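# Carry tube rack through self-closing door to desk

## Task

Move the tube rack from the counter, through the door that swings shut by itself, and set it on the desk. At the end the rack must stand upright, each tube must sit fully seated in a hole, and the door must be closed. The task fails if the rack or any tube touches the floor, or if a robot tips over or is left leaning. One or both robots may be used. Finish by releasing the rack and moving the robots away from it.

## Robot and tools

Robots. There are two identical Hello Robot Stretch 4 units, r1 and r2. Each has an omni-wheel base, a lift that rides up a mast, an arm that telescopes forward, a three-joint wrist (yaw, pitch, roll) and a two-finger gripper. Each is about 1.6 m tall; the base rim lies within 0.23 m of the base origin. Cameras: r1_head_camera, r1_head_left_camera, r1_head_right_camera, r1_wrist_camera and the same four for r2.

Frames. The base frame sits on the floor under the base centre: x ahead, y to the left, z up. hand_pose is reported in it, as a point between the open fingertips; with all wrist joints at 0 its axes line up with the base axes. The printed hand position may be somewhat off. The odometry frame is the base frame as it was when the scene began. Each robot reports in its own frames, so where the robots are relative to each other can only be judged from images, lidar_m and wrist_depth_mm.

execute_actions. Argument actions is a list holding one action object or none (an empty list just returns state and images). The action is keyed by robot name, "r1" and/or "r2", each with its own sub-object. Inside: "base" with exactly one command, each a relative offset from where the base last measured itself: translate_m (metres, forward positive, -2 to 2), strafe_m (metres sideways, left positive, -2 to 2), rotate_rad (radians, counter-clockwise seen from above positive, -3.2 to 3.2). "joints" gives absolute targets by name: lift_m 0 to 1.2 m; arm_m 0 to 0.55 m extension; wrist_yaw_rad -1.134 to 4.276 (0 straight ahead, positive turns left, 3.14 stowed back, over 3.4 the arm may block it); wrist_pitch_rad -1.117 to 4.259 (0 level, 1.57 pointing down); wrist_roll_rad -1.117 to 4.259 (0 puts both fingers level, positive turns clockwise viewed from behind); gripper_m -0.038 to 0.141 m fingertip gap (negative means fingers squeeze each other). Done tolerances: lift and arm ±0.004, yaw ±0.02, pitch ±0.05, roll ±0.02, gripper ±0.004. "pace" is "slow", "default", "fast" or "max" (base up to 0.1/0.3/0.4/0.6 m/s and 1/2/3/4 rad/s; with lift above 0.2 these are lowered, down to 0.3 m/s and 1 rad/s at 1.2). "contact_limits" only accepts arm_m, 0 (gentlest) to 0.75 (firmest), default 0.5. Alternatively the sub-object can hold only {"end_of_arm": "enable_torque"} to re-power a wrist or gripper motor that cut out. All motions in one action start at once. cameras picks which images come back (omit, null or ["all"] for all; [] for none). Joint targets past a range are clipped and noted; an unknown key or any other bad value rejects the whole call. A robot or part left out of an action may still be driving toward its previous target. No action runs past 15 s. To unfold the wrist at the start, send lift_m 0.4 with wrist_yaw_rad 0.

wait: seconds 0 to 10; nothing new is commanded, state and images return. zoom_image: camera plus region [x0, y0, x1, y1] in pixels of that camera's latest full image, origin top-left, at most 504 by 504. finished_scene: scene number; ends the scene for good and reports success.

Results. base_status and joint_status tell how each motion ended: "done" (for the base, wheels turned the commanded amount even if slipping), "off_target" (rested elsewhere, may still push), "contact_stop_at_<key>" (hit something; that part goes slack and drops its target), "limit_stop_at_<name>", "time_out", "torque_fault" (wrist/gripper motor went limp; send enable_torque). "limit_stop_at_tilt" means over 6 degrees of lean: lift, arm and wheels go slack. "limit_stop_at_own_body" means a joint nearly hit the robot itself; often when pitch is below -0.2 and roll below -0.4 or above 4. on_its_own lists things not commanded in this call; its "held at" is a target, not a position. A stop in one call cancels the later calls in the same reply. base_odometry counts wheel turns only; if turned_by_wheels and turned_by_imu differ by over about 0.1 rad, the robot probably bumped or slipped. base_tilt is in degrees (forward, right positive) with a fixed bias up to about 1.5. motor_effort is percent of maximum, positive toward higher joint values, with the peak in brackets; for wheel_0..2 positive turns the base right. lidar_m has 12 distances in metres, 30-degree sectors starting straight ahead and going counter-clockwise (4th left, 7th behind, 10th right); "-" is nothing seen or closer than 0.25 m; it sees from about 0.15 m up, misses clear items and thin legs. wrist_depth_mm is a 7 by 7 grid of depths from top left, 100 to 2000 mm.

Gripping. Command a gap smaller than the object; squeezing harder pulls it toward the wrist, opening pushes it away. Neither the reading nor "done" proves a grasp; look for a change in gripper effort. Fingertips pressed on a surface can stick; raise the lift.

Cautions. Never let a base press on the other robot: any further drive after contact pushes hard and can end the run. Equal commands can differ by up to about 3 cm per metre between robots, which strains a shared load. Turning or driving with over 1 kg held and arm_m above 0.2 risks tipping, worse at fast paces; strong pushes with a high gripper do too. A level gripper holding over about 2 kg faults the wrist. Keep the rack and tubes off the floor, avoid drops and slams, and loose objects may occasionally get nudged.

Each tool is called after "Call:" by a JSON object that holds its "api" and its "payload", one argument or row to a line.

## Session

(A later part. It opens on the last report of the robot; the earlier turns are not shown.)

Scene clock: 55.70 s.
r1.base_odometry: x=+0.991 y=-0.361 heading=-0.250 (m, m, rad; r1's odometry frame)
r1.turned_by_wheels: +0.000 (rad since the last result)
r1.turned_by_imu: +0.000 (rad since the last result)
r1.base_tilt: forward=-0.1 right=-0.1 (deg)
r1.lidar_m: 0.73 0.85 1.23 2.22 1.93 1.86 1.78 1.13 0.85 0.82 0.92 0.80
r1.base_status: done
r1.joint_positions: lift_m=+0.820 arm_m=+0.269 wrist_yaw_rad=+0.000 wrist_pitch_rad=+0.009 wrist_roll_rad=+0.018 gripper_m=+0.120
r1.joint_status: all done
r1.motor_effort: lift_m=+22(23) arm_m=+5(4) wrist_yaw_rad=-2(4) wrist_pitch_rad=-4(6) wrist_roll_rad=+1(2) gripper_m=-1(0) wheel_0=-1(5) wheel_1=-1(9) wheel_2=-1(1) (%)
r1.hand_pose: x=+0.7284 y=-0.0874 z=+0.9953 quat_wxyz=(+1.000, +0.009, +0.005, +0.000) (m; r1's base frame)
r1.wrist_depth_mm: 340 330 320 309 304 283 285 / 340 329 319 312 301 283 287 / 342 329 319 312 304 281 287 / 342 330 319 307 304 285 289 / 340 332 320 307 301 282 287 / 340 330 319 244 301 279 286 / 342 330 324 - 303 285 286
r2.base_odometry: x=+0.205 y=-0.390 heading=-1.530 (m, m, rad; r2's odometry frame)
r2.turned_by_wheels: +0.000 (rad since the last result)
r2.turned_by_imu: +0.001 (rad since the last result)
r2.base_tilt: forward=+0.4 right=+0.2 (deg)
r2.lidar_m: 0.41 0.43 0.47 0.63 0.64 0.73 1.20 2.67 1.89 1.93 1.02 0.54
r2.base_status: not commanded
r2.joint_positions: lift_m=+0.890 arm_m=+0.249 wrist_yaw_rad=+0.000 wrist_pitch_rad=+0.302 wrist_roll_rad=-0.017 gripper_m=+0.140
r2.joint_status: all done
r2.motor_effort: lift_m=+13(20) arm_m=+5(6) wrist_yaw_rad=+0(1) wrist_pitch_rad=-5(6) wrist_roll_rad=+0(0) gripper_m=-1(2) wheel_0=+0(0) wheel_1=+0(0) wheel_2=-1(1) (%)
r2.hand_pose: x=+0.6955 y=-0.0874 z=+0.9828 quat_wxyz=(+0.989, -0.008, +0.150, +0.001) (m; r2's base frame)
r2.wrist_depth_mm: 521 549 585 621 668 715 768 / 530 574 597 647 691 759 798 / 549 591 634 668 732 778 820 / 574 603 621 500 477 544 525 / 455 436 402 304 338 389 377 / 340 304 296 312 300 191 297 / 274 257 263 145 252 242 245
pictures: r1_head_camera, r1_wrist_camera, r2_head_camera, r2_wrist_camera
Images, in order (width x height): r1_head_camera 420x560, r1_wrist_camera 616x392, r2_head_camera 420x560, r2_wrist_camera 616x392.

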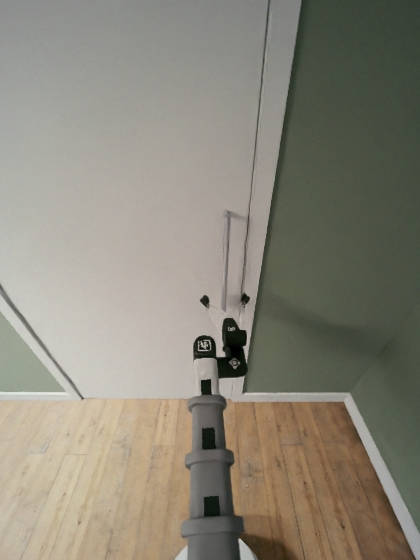

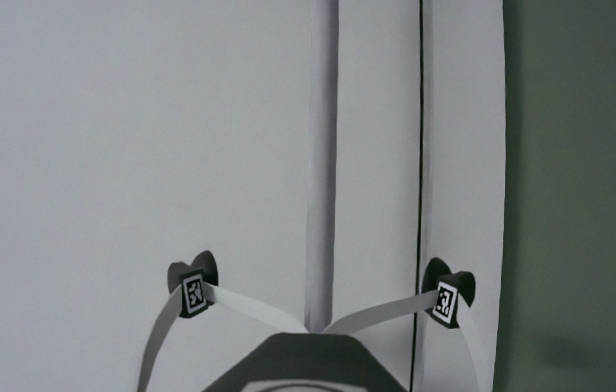

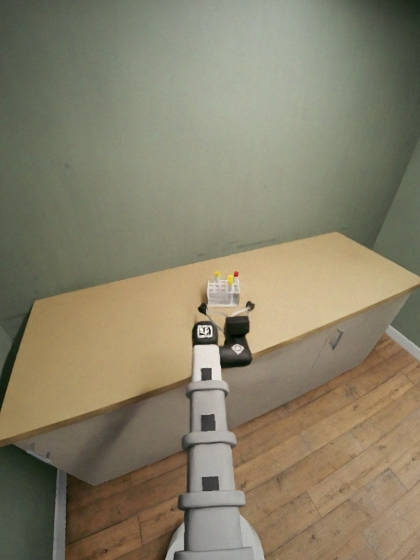

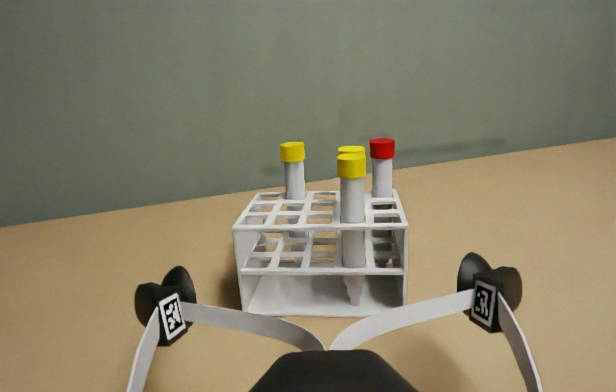

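Call:
{"api": "execute_actions", "payload": {
  "actions": [
    {"r1":{"joints":{"arm_m":0.295}},"r2":{"joints":{"lift_m":0.865,"arm_m":0.355},"pace":"slow"}}
  ],
  "cameras": ["r2_wrist_camera","r2_head_camera"]
}}

Call:
{"api": "execute_actions", "payload": {
  "actions": [
    {"r1":{"joints":{"gripper_m":-0.03}}}
  ],
  "cameras": ["r1_wrist_camera"]
}}

Call:
{"api": "execute_actions", "payload": {
  "actions": [
    {"r1":{"base":{"translate_m":-0.15},"pace":"slow"}}
  ],
  "cameras": ["r1_wrist_camera","r1_head_camera"]
}}

Scene clock: 61.90 s.
r1.base_odometry: x=+0.991 y=-0.361 heading=-0.250 (m, m, rad; r1's odometry frame)
r1.turned_by_wheels: +0.000 (rad since the last result)
r1.turned_by_imu: +0.001 (rad since the last result)
r1.base_tilt: forward=-0.3 right=+0.0 (deg)
r1.lidar_m: 0.73 0.81 1.21 2.19 1.92 1.86 1.78 1.14 0.84 0.80 0.93 0.81
r1.base_status: not commanded
r1.joint_positions: lift_m=+0.820 arm_m=+0.294 wrist_yaw_rad=+0.000 wrist_pitch_rad=+0.009 wrist_roll_rad=+0.018 gripper_m=+0.120
r1.joint_status: all done
r1.motor_effort: lift_m=+22(22) arm_m=+5(4) wrist_yaw_rad=-1(1) wrist_pitch_rad=-6(5) wrist_roll_rad=+1(0) gripper_m=+1(2) wheel_0=-1(1) wheel_1=-1(1) wheel_2=-1(1) (%)
r1.hand_pose: x=+0.7534 y=-0.0874 z=+0.9953 quat_wxyz=(+1.000, +0.009, +0.005, +0.000) (m; r1's base frame)
r1.wrist_depth_mm: 312 303 293 285 278 256 263 / 312 303 294 282 278 257 263 / 312 303 296 283 277 257 264 / 315 301 294 282 278 258 264 / 312 304 293 285 278 256 263 / 312 306 291 218 277 256 264 / 314 304 297 - 279 259 264
r2.base_odometry: x=+0.205 y=-0.390 heading=-1.530 (m, m, rad; r2's odometry frame)
r2.turned_by_wheels: +0.000 (rad since the last result)
r2.turned_by_imu: +0.001 (rad since the last result)
r2.base_tilt: forward=+0.5 right=+0.2 (deg)
r2.lidar_m: 0.44 0.43 0.49 0.63 0.63 0.73 1.18 2.62 1.91 1.94 1.02 0.54
r2.base_status: not commanded
r2.joint_positions: lift_m=+0.865 arm_m=+0.354 wrist_yaw_rad=+0.000 wrist_pitch_rad=+0.302 wrist_roll_rad=-0.017 gripper_m=+0.140
r2.joint_status: all done
r2.motor_effort: lift_m=+13(10) arm_m=+5(6) wrist_yaw_rad=+1(0) wrist_pitch_rad=-6(7) wrist_roll_rad=-2(1) gripper_m=-1(0) wheel_0=+0(0) wheel_1=+0(0) wheel_2=-1(1) (%)
r2.hand_pose: x=+0.8005 y=-0.0874 z=+0.9578 quat_wxyz=(+0.989, -0.008, +0.150, +0.001) (m; r2's base frame)
r2.wrist_depth_mm: 436 462 492 525 564 603 647 / 455 480 512 544 585 634 683 / 469 496 530 564 228 661 691 / 484 508 530 241 233 469 455 / 389 375 220 244 201 334 327 / 291 263 208 217 195 187 257 / 235 223 220 144 209 208 210
pictures: r2_head_camera, r2_wrist_camera
Images, in order (width x height): r2_head_camera 420x560, r2_wrist_camera 616x392.

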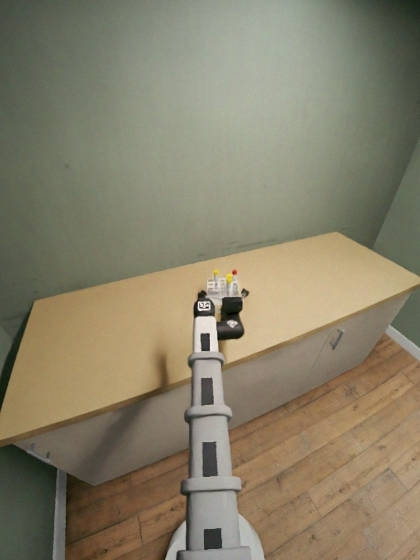

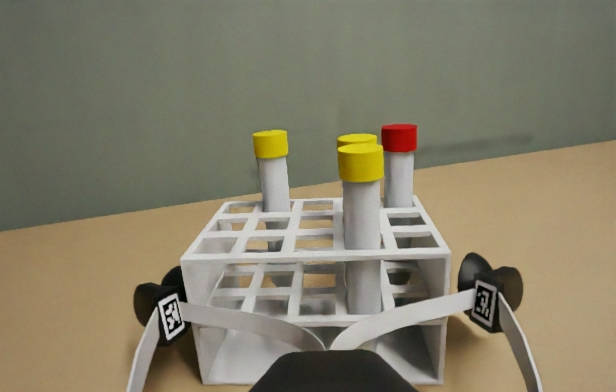

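Scene clock: 64.17 s.
r1.base_odometry: x=+0.991 y=-0.361 heading=-0.250 (m, m, rad; r1's odometry frame)
r1.turned_by_wheels: +0.000 (rad since the last result)
r1.turned_by_imu: +0.000 (rad since the last result)
r1.base_tilt: forward=-0.2 right=-0.1 (deg)
r1.lidar_m: 0.71 0.84 1.20 2.24 1.91 1.86 1.79 1.13 0.86 0.80 0.94 0.81
r1.base_status: not commanded
r1.joint_positions: lift_m=+0.820 arm_m=+0.295 wrist_yaw_rad=+0.002 wrist_pitch_rad=+0.009 wrist_roll_rad=+0.018 gripper_m=-0.029
r1.joint_status: all done
r1.motor_effort: lift_m=+22(22) arm_m=+2(5) wrist_yaw_rad=-9(11) wrist_pitch_rad=-7(5) wrist_roll_rad=+3(2) gripper_m=-19(19) wheel_0=-1(1) wheel_1=-1(1) wheel_2=+1(1) (%)
r1.hand_pose: x=+0.7542 y=-0.0867 z=+0.9953 quat_wxyz=(+1.000, +0.009, +0.005, +0.001) (m; r1's base frame)
r1.wrist_depth_mm: 306 296 285 276 268 254 260 / 304 294 286 273 270 255 262 / 306 296 285 273 268 255 262 / 304 296 283 273 268 255 262 / 306 296 286 210 268 257 262 / 306 296 183 208 181 256 263 / 307 296 287 - 268 255 262
r2.base_odometry: x=+0.205 y=-0.390 heading=-1.530 (m, m, rad; r2's odometry frame)
r2.turned_by_wheels: +0.000 (rad since the last result)
r2.turned_by_imu: +0.000 (rad since the last result)
r2.base_tilt: forward=+0.5 right=+0.2 (deg)
r2.lidar_m: 0.43 0.41 0.49 0.66 0.64 0.72 1.19 2.67 1.94 1.95 1.03 0.52
r2.base_status: not commanded
r2.joint_positions: lift_m=+0.865 arm_m=+0.354 wrist_yaw_rad=+0.000 wrist_pitch_rad=+0.302 wrist_roll_rad=-0.017 gripper_m=+0.140
r2.joint_status: not commanded
r2.motor_effort: lift_m=+13(12) arm_m=+5(5) wrist_yaw_rad=+1(0) wrist_pitch_rad=-6(6) wrist_roll_rad=+1(1) gripper_m=+0(1) wheel_0=+0(0) wheel_1=+0(0) wheel_2=-1(1) (%)
r2.hand_pose: x=+0.8005 y=-0.0874 z=+0.9578 quat_wxyz=(+0.989, -0.008, +0.150, +0.001) (m; r2's base frame)
r2.wrist_depth_mm: 439 462 496 525 554 603 654 / 449 484 512 544 585 634 683 / 469 496 535 564 228 654 699 / 484 512 535 240 234 469 452 / 392 377 218 244 202 334 327 / 293 262 208 217 195 187 257 / 235 223 220 144 209 208 210
pictures: r1_wrist_camera
Images, in order (width x height): r1_wrist_camera 616x392.

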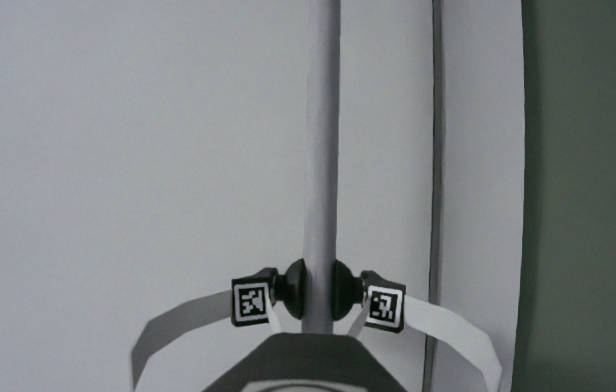

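Scene clock: 66.93 s.
r1.base_odometry: x=+0.846 y=-0.324 heading=-0.247 (m, m, rad; r1's odometry frame)
r1.turned_by_wheels: +0.003 (rad since the last result)
r1.turned_by_imu: +0.006 (rad since the last result)
r1.base_tilt: forward=-0.2 right=+0.0 (deg)
r1.lidar_m: 0.72 0.91 1.50 2.24 1.85 1.69 1.65 1.13 0.82 0.80 0.93 0.95
r1.base_status: done
r1.joint_positions: lift_m=+0.820 arm_m=+0.295 wrist_yaw_rad=+0.026 wrist_pitch_rad=+0.010 wrist_roll_rad=+0.018 gripper_m=-0.029
r1.joint_status: not commanded
r1.on_its_own: wrist_yaw_rad is at rest, and its effort (-75) is outside its rest range (-13 to +13)
r1.motor_effort: lift_m=+22(22) arm_m=+2(2) wrist_yaw_rad=-75(75) wrist_pitch_rad=-5(8) wrist_roll_rad=+1(1) gripper_m=-21(21) wheel_0=+15(15) wheel_1=+5(5) wheel_2=+19(19) (%)
r1.hand_pose: x=+0.7561 y=-0.0800 z=+0.9952 quat_wxyz=(+1.000, +0.009, +0.005, +0.013) (m; r1's base frame)
r1.wrist_depth_mm: 366 334 300 268 254 397 392 / 368 330 300 267 254 394 389 / 368 330 300 268 253 394 389 / 368 332 300 267 253 394 389 / 370 332 300 210 254 399 389 / 368 325 184 205 183 399 389 / 370 324 304 - 253 397 387
r2.base_odometry: x=+0.205 y=-0.390 heading=-1.530 (m, m, rad; r2's odometry frame)
r2.turned_by_wheels: +0.000 (rad since the last result)
r2.turned_by_imu: +0.000 (rad since the last result)
r2.base_tilt: forward=+0.5 right=+0.2 (deg)
r2.lidar_m: 0.43 0.41 0.48 0.64 0.63 0.74 1.19 1.90 1.84 1.95 1.00 0.53
r2.base_status: not commanded
r2.joint_positions: lift_m=+0.865 arm_m=+0.354 wrist_yaw_rad=+0.000 wrist_pitch_rad=+0.302 wrist_roll_rad=-0.017 gripper_m=+0.140
r2.joint_status: not commanded
r2.motor_effort: lift_m=+12(12) arm_m=+5(5) wrist_yaw_rad=+1(0) wrist_pitch_rad=-6(6) wrist_roll_rad=-1(2) gripper_m=-1(1) wheel_0=+0(0) wheel_1=+0(0) wheel_2=-1(1) (%)
r2.hand_pose: x=+0.8005 y=-0.0874 z=+0.9578 quat_wxyz=(+0.989, -0.008, +0.150, +0.001) (m; r2's base frame)
r2.wrist_depth_mm: 439 466 492 525 564 603 654 / 452 480 512 549 585 634 683 / 466 500 525 564 228 654 699 / 484 508 535 241 233 469 455 / 392 379 219 244 201 332 327 / 291 262 208 216 196 186 257 / 236 222 220 145 208 208 210
pictures: r1_head_camera, r1_wrist_camera
Images, in order (width x height): r1_head_camera 420x560, r1_wrist_camera 616x392.

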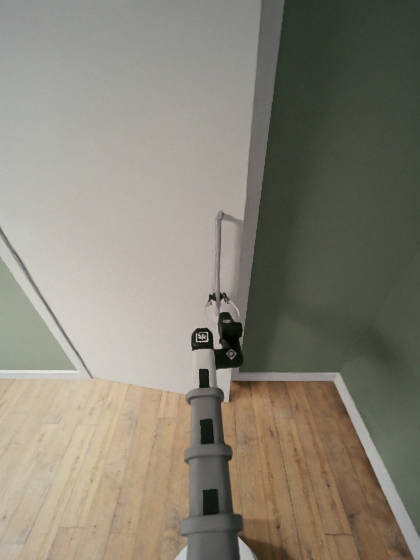

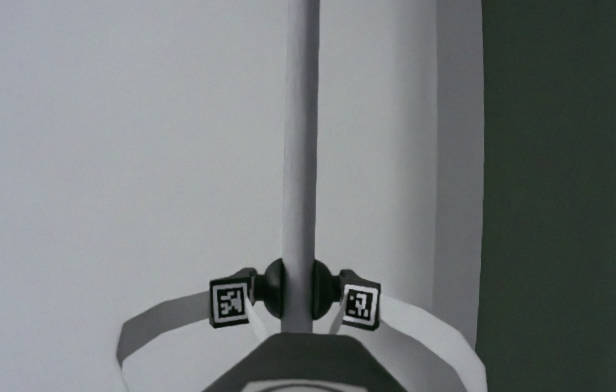

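Call:
{"api": "execute_actions", "payload": {
  "actions": [
    {"r1":{"base":{"strafe_m":0.04}},"r2":{"joints":{"arm_m":0.37},"base":{"strafe_m":0.005},"pace":"slow"}}
  ],
  "cameras": []
}}

Call:
{"api": "execute_actions", "payload": {
  "actions": [
    {"r1":{"base":{"strafe_m":0.03},"joints":{"wrist_yaw_rad":-0.1}},"r2":{"joints":{"gripper_m":0.06}}}
  ],
  "cameras": ["r1_wrist_camera","r2_wrist_camera"]
}}

Scene clock: 75.40 s.
r1.base_odometry: x=+0.856 y=-0.285 heading=-0.248 (m, m, rad; r1's odometry frame)
r1.turned_by_wheels: -0.001 (rad since the last result)
r1.turned_by_imu: -0.001 (rad since the last result)
r1.base_tilt: forward=-0.2 right=-0.1 (deg)
r1.lidar_m: 0.73 0.92 1.45 2.19 1.78 1.67 1.62 1.20 0.88 0.85 0.94 0.97
r1.base_status: done
r1.joint_positions: lift_m=+0.820 arm_m=+0.295 wrist_yaw_rad=-0.006 wrist_pitch_rad=+0.010 wrist_roll_rad=+0.018 gripper_m=-0.029
r1.joint_status: not commanded
r1.on_its_own: wrist_yaw_rad is at rest, and its effort (+15) is outside its rest range (-13 to +13)
r1.motor_effort: lift_m=+22(22) arm_m=+2(2) wrist_yaw_rad=+15(76) wrist_pitch_rad=-7(6) wrist_roll_rad=+2(3) gripper_m=-17(20) wheel_0=-4(14) wheel_1=-3(11) wheel_2=-1(18) (%)
r1.hand_pose: x=+0.7535 y=-0.0890 z=+0.9952 quat_wxyz=(+1.000, +0.009, +0.005, -0.003) (m; r1's base frame)
r1.wrist_depth_mm: 351 325 298 276 257 404 402 / 353 322 298 277 259 407 407 / 353 324 298 276 259 407 407 / 351 322 297 277 258 404 407 / 353 324 298 270 256 410 407 / 353 325 184 202 182 410 410 / 353 325 301 - 256 407 404
r2.base_odometry: x=+0.210 y=-0.390 heading=-1.530 (m, m, rad; r2's odometry frame)
r2.turned_by_wheels: +0.000 (rad since the last result)
r2.turned_by_imu: +0.001 (rad since the last result)
r2.base_tilt: forward=+0.5 right=+0.2 (deg)
r2.lidar_m: 0.42 0.41 0.47 0.65 0.62 0.71 1.14 1.91 1.80 1.93 1.02 0.52
r2.base_status: done
r2.joint_positions: lift_m=+0.865 arm_m=+0.369 wrist_yaw_rad=+0.000 wrist_pitch_rad=+0.302 wrist_roll_rad=-0.017 gripper_m=+0.140
r2.joint_status: all done
r2.motor_effort: lift_m=+13(12) arm_m=+5(7) wrist_yaw_rad=+1(1) wrist_pitch_rad=-5(5) wrist_roll_rad=+0(1) gripper_m=+0(0) wheel_0=+0(3) wheel_1=+1(6) wheel_2=+0(1) (%)
r2.hand_pose: x=+0.8154 y=-0.0874 z=+0.9578 quat_wxyz=(+0.989, -0.008, +0.150, +0.001) (m; r2's base frame)
r2.wrist_depth_mm: 424 452 473 504 544 591 627 / 436 466 496 530 569 615 661 / 452 480 512 549 230 634 683 / 466 500 521 459 232 469 452 / 389 377 220 245 194 332 327 / 293 263 208 218 196 187 257 / 235 223 220 145 213 206 211
pictures: none
No camera images: the call's "cameras" was empty. Leave "cameras" out to get every camera's image.

Scene clock: 77.20 s.
r1.base_odometry: x=+0.864 y=-0.256 heading=-0.248 (m, m, rad; r1's odometry frame)
r1.turned_by_wheels: -0.001 (rad since the last result)
r1.turned_by_imu: +0.000 (rad since the last result)
r1.base_tilt: forward=-0.2 right=+0.0 (deg)
r1.lidar_m: 0.71 0.91 1.47 2.13 1.79 1.69 1.63 1.23 0.91 0.89 1.00 0.79
r1.base_status: done
r1.joint_positions: lift_m=+0.820 arm_m=+0.295 wrist_yaw_rad=-0.105 wrist_pitch_rad=+0.010 wrist_roll_rad=+0.018 gripper_m=-0.029
r1.joint_status: all done
r1.on_its_own: wrist_yaw_rad is at rest, and its effort (+14) is outside its rest range (-13 to +13)
r1.motor_effort: lift_m=+22(22) arm_m=+1(2) wrist_yaw_rad=+14(37) wrist_pitch_rad=-4(6) wrist_roll_rad=+1(0) gripper_m=-19(21) wheel_0=-4(8) wheel_1=-3(8) wheel_2=-1(9) (%)
r1.hand_pose: x=+0.7434 y=-0.1173 z=+0.9952 quat_wxyz=(+0.999, +0.009, +0.004, -0.053) (m; r1's base frame)
r1.wrist_depth_mm: 319 304 287 273 260 439 439 / 320 303 286 273 260 445 442 / 320 303 287 273 262 442 442 / 322 303 289 274 260 445 445 / 322 304 287 267 262 445 442 / 322 306 183 202 181 445 445 / 320 304 290 - 259 445 442
r2.base_odometry: x=+0.210 y=-0.390 heading=-1.530 (m, m, rad; r2's odometry frame)
r2.turned_by_wheels: +0.000 (rad since the last result)
r2.turned_by_imu: +0.000 (rad since the last result)
r2.base_tilt: forward=+0.5 right=+0.2 (deg)
r2.lidar_m: 0.43 0.43 0.47 0.64 0.62 0.72 1.16 1.90 1.78 1.97 1.02 0.51
r2.base_status: not commanded
r2.joint_positions: lift_m=+0.865 arm_m=+0.369 wrist_yaw_rad=+0.000 wrist_pitch_rad=+0.303 wrist_roll_rad=-0.017 gripper_m=+0.061
r2.joint_status: all done
r2.motor_effort: lift_m=+13(12) arm_m=+5(5) wrist_yaw_rad=+1(0) wrist_pitch_rad=-9(9) wrist_roll_rad=+1(0) gripper_m=-26(23) wheel_0=+0(0) wheel_1=+2(1) wheel_2=+0(0) (%)
r2.hand_pose: x=+0.8154 y=-0.0874 z=+0.9576 quat_wxyz=(+0.989, -0.008, +0.151, +0.001) (m; r2's base frame)
r2.wrist_depth_mm: 424 449 477 508 544 585 627 / 436 466 504 535 569 615 661 / 452 484 512 554 208 640 676 / 473 496 521 240 169 462 452 / 389 375 200 195 175 312 325 / 290 262 199 211 182 172 254 / 233 213 196 218 186 205 202
pictures: r1_wrist_camera, r2_wrist_camera
Images, in order (width x height): r1_wrist_camera 616x392, r2_wrist_camera 616x392.

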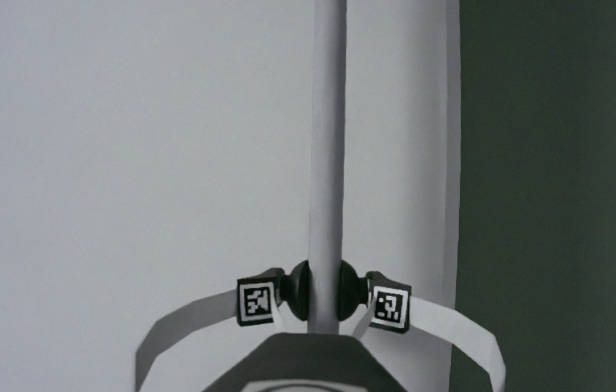

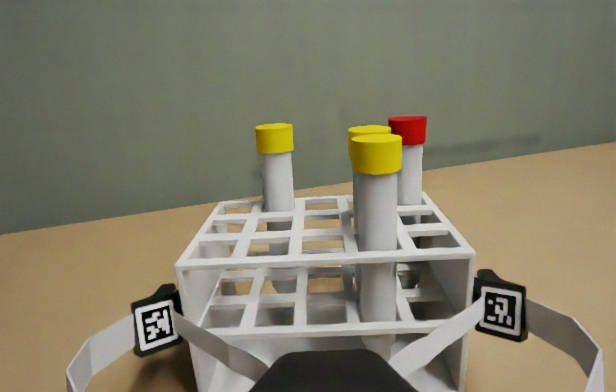

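Call:
{"api": "execute_actions", "payload": {
  "actions": [
    {"r1":{"base":{"strafe_m":0.065},"joints":{"wrist_yaw_rad":-0.2,"arm_m":0.195}},"r2":{"joints":{"lift_m":0.9},"pace":"slow"}}
  ],
  "cameras": ["r1_wrist_camera","r2_wrist_camera","r1_head_camera"]
}}

Scene clock: 80.93 s.
r1.base_odometry: x=+0.880 y=-0.193 heading=-0.249 (m, m, rad; r1's odometry frame)
r1.turned_by_wheels: +0.000 (rad since the last result)
r1.turned_by_imu: +0.000 (rad since the last result)
r1.base_tilt: forward=-0.2 right=+0.0 (deg)
r1.lidar_m: 0.61 0.85 1.46 2.08 1.74 1.68 1.63 1.33 1.00 0.95 1.05 0.67
r1.base_status: done
r1.joint_positions: lift_m=+0.820 arm_m=+0.196 wrist_yaw_rad=-0.200 wrist_pitch_rad=+0.010 wrist_roll_rad=+0.018 gripper_m=-0.029
r1.joint_status: all done
r1.motor_effort: lift_m=+22(22) arm_m=-5(11) wrist_yaw_rad=-1(48) wrist_pitch_rad=-8(7) wrist_roll_rad=+0(2) gripper_m=-18(23) wheel_0=-2(9) wheel_1=-1(11) wheel_2=+1(11) (%)
r1.hand_pose: x=+0.6321 y=-0.1430 z=+0.9951 quat_wxyz=(+0.995, +0.009, +0.004, -0.100) (m; r1's base frame)
r1.wrist_depth_mm: 332 314 291 274 259 585 597 / 334 310 291 276 259 585 597 / 330 312 293 274 259 585 603 / 334 310 293 276 260 585 597 / 332 312 291 209 260 585 597 / 334 312 185 204 182 591 597 / 332 309 294 - 259 585 603
r2.base_odometry: x=+0.210 y=-0.390 heading=-1.530 (m, m, rad; r2's odometry frame)
r2.turned_by_wheels: +0.000 (rad since the last result)
r2.turned_by_imu: +0.001 (rad since the last result)
r2.base_tilt: forward=+0.6 right=+0.2 (deg)
r2.lidar_m: 0.45 0.39 0.50 0.65 0.63 0.71 1.15 1.83 1.72 1.95 1.02 0.54
r2.base_status: not commanded
r2.joint_positions: lift_m=+0.900 arm_m=+0.369 wrist_yaw_rad=+0.000 wrist_pitch_rad=+0.303 wrist_roll_rad=-0.017 gripper_m=+0.061
r2.joint_status: all done
r2.motor_effort: lift_m=+23(23) arm_m=+5(5) wrist_yaw_rad=+1(1) wrist_pitch_rad=-9(8) wrist_roll_rad=+2(0) gripper_m=-24(29) wheel_0=+0(0) wheel_1=+1(1) wheel_2=+0(0) (%)
r2.hand_pose: x=+0.8154 y=-0.0874 z=+0.9917 quat_wxyz=(+0.989, -0.008, +0.151, +0.001) (m; r2's base frame)
r2.wrist_depth_mm: 424 445 480 508 544 585 634 / 436 466 496 525 564 615 661 / 459 484 512 554 206 647 699 / 473 500 530 242 193 559 549 / 473 455 200 194 174 382 394 / 353 319 199 211 182 173 307 / 282 258 196 218 185 248 245
pictures: r1_head_camera, r1_wrist_camera, r2_wrist_camera
Images, in order (width x height): r1_head_camera 420x560, r1_wrist_camera 616x392, r2_wrist_camera 616x392.

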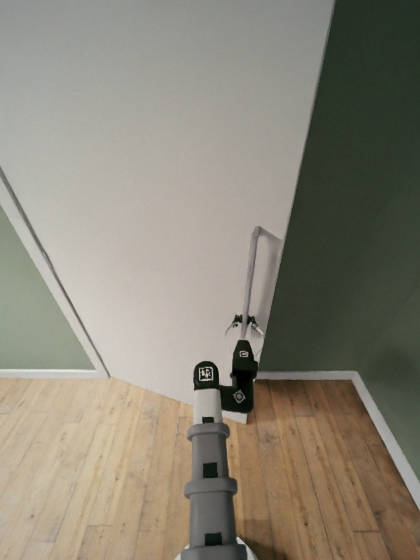

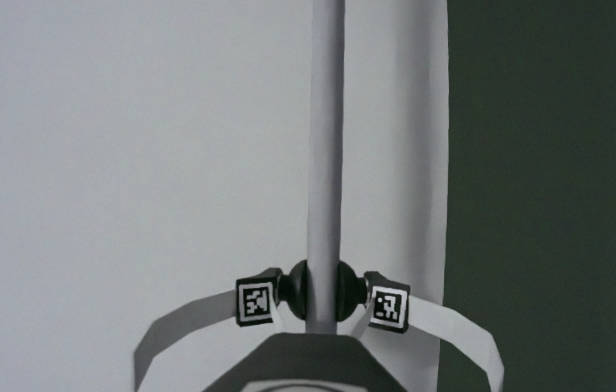

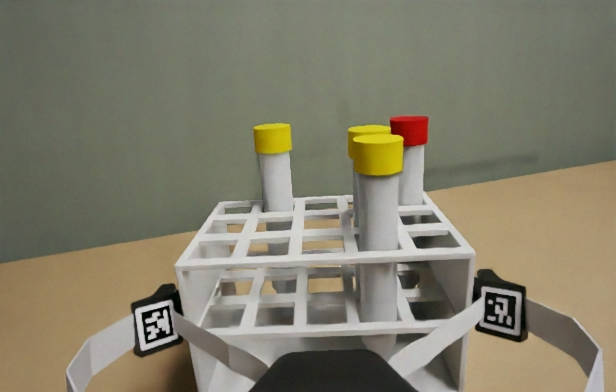

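Call:
{"api": "execute_actions", "payload": {
  "actions": [
    {"r1":{"base":{"strafe_m":0.086},"joints":{"wrist_yaw_rad":-0.3,"arm_m":0.105}},"r2":{"joints":{"lift_m":0.92,"arm_m":0.15},"pace":"slow"}}
  ],
  "cameras": []
}}

Call:
{"api": "execute_actions", "payload": {
  "actions": [
    {"r1":{"base":{"strafe_m":0.10},"joints":{"wrist_yaw_rad":-0.4,"arm_m":0.025}},"r2":{"joints":{"arm_m":0.0},"base":{"rotate_rad":0.34},"pace":"slow"}}
  ],
  "cameras": ["r1_wrist_camera","r2_wrist_camera","r1_head_camera"]
}}

Scene clock: 89.97 s.
r1.base_odometry: x=+0.901 y=-0.110 heading=-0.249 (m, m, rad; r1's odometry frame)
r1.turned_by_wheels: +0.000 (rad since the last result)
r1.turned_by_imu: +0.001 (rad since the last result)
r1.base_tilt: forward=-0.3 right=-0.1 (deg)
r1.lidar_m: 0.60 0.83 1.47 2.01 1.64 1.67 1.61 1.44 1.08 1.04 1.14 0.52
r1.base_status: done
r1.joint_positions: lift_m=+0.820 arm_m=+0.106 wrist_yaw_rad=-0.304 wrist_pitch_rad=+0.011 wrist_roll_rad=+0.018 gripper_m=-0.029
r1.joint_status: all done
r1.motor_effort: lift_m=+22(22) arm_m=-5(14) wrist_yaw_rad=+11(61) wrist_pitch_rad=-8(9) wrist_roll_rad=+2(1) gripper_m=-18(24) wheel_0=-2(8) wheel_1=-2(8) wheel_2=+0(12) (%)
r1.hand_pose: x=+0.5259 y=-0.1698 z=+0.9949 quat_wxyz=(+0.988, +0.010, +0.004, -0.152) (m; r1's base frame)
r1.wrist_depth_mm: 343 322 298 281 264 750 788 / 345 322 300 281 265 750 788 / 345 322 297 279 265 750 788 / 347 322 298 282 264 750 778 / 345 322 300 273 262 759 788 / 345 322 184 208 182 768 798 / 345 322 303 - 263 741 788
r2.base_odometry: x=+0.210 y=-0.390 heading=-1.530 (m, m, rad; r2's odometry frame)
r2.turned_by_wheels: +0.000 (rad since the last result)
r2.turned_by_imu: +0.001 (rad since the last result)
r2.base_tilt: forward=+0.5 right=+0.2 (deg)
r2.lidar_m: 0.40 0.41 0.49 0.65 0.63 0.73 1.17 2.65 1.63 1.95 0.99 0.56
r2.base_status: not commanded
r2.joint_positions: lift_m=+0.920 arm_m=+0.151 wrist_yaw_rad=+0.000 wrist_pitch_rad=+0.303 wrist_roll_rad=-0.017 gripper_m=+0.061
r2.joint_status: all done
r2.motor_effort: lift_m=+23(23) arm_m=-5(6) wrist_yaw_rad=+0(0) wrist_pitch_rad=-9(10) wrist_roll_rad=-1(2) gripper_m=-26(26) wheel_0=+0(1) wheel_1=+1(1) wheel_2=+0(0) (%)
r2.hand_pose: x=+0.5971 y=-0.0874 z=+1.0117 quat_wxyz=(+0.989, -0.008, +0.151, +0.001) (m; r2's base frame)
r2.wrist_depth_mm: 591 627 661 707 759 820 878 / 615 640 691 741 788 854 931 / 640 676 715 768 207 891 931 / 654 691 707 241 193 621 603 / 521 504 200 194 174 424 439 / 392 349 198 211 182 172 343 / 314 287 196 219 186 274 272
pictures: none
No camera images: the call's "cameras" was empty. Leave "cameras" out to get every camera's image.

Scene clock: 92.73 s.
r1.base_odometry: x=+0.925 y=-0.013 heading=-0.250 (m, m, rad; r1's odometry frame)
r1.turned_by_wheels: -0.001 (rad since the last result)
r1.turned_by_imu: +0.000 (rad since the last result)
r1.base_tilt: forward=-0.2 right=+0.0 (deg)
r1.lidar_m: 0.55 0.84 1.49 1.89 1.57 1.69 1.61 1.59 1.16 1.13 1.24 0.44
r1.base_status: done
r1.joint_positions: lift_m=+0.820 arm_m=+0.026 wrist_yaw_rad=-0.410 wrist_pitch_rad=+0.011 wrist_roll_rad=+0.018 gripper_m=-0.029
r1.joint_status: all done
r1.on_its_own: wrist_yaw_rad is at rest, and its effort (+28) is outside its rest range (-13 to +13)
r1.motor_effort: lift_m=+22(22) arm_m=-4(12) wrist_yaw_rad=+28(59) wrist_pitch_rad=-12(11) wrist_roll_rad=+1(1) gripper_m=-18(25) wheel_0=-6(9) wheel_1=-1(10) wheel_2=-2(12) (%)
r1.hand_pose: x=+0.4262 y=-0.1952 z=+0.9948 quat_wxyz=(+0.979, +0.010, +0.004, -0.204) (m; r1's base frame)
r1.wrist_depth_mm: 362 336 312 291 273 946 1025 / 364 336 310 291 273 946 1025 / 364 336 310 291 274 960 1042 / 362 338 312 293 274 946 1042 / 364 336 310 220 276 960 1060 / 364 338 184 216 182 946 1025 / 364 340 315 - 272 946 1060
r2.base_odometry: x=+0.210 y=-0.390 heading=-1.191 (m, m, rad; r2's odometry frame)
r2.turned_by_wheels: +0.340 (rad since the last result)
r2.turned_by_imu: +0.342 (rad since the last result)
r2.base_tilt: forward=+0.5 right=+0.2 (deg)
r2.lidar_m: 0.38 0.43 0.67 0.63 0.66 0.93 2.60 1.58 2.01 1.93 0.63 0.43
r2.base_status: done
r2.joint_positions: lift_m=+0.920 arm_m=+0.003 wrist_yaw_rad=+0.000 wrist_pitch_rad=+0.303 wrist_roll_rad=-0.017 gripper_m=+0.061
r2.joint_status: all done
joint sent to its limit — the command would take r2.arm_m past its lower limit, so that joint was sent only as far as its limit.
r2.motor_effort: lift_m=+23(22) arm_m=-5(6) wrist_yaw_rad=+1(0) wrist_pitch_rad=-8(9) wrist_roll_rad=+0(1) gripper_m=-27(26) wheel_0=-1(4) wheel_1=+0(6) wheel_2=+0(7) (%)
r2.hand_pose: x=+0.4493 y=-0.0874 z=+1.0117 quat_wxyz=(+0.989, -0.008, +0.151, +0.001) (m; r2's base frame)
r2.wrist_depth_mm: 788 768 768 759 750 750 750 / 809 820 798 809 788 798 778 / 854 854 842 831 206 842 798 / 878 759 715 241 193 627 609 / 530 508 199 193 175 427 445 / 399 357 199 211 182 173 345 / 315 289 195 218 186 276 274
pictures: r1_head_camera, r1_wrist_camera, r2_wrist_camera
Images, in order (width x height): r1_head_camera 420x560, r1_wrist_camera 616x392, r2_wrist_camera 616x392.

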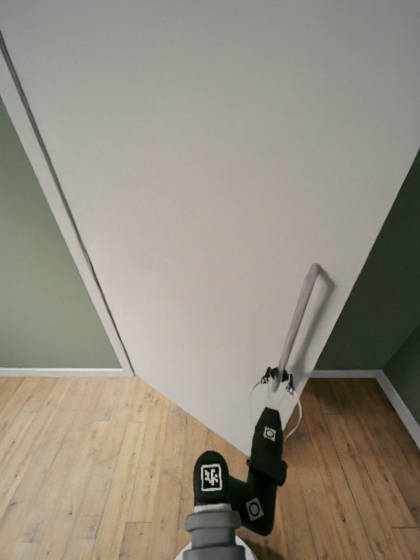

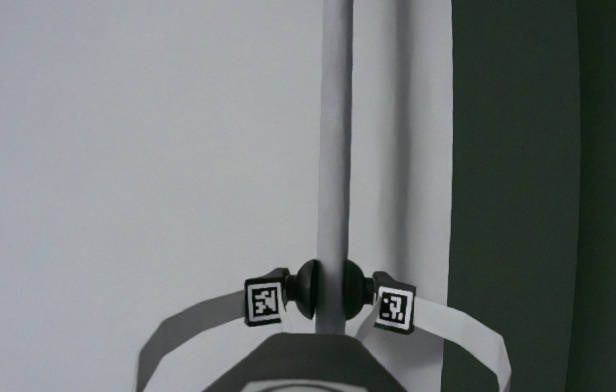

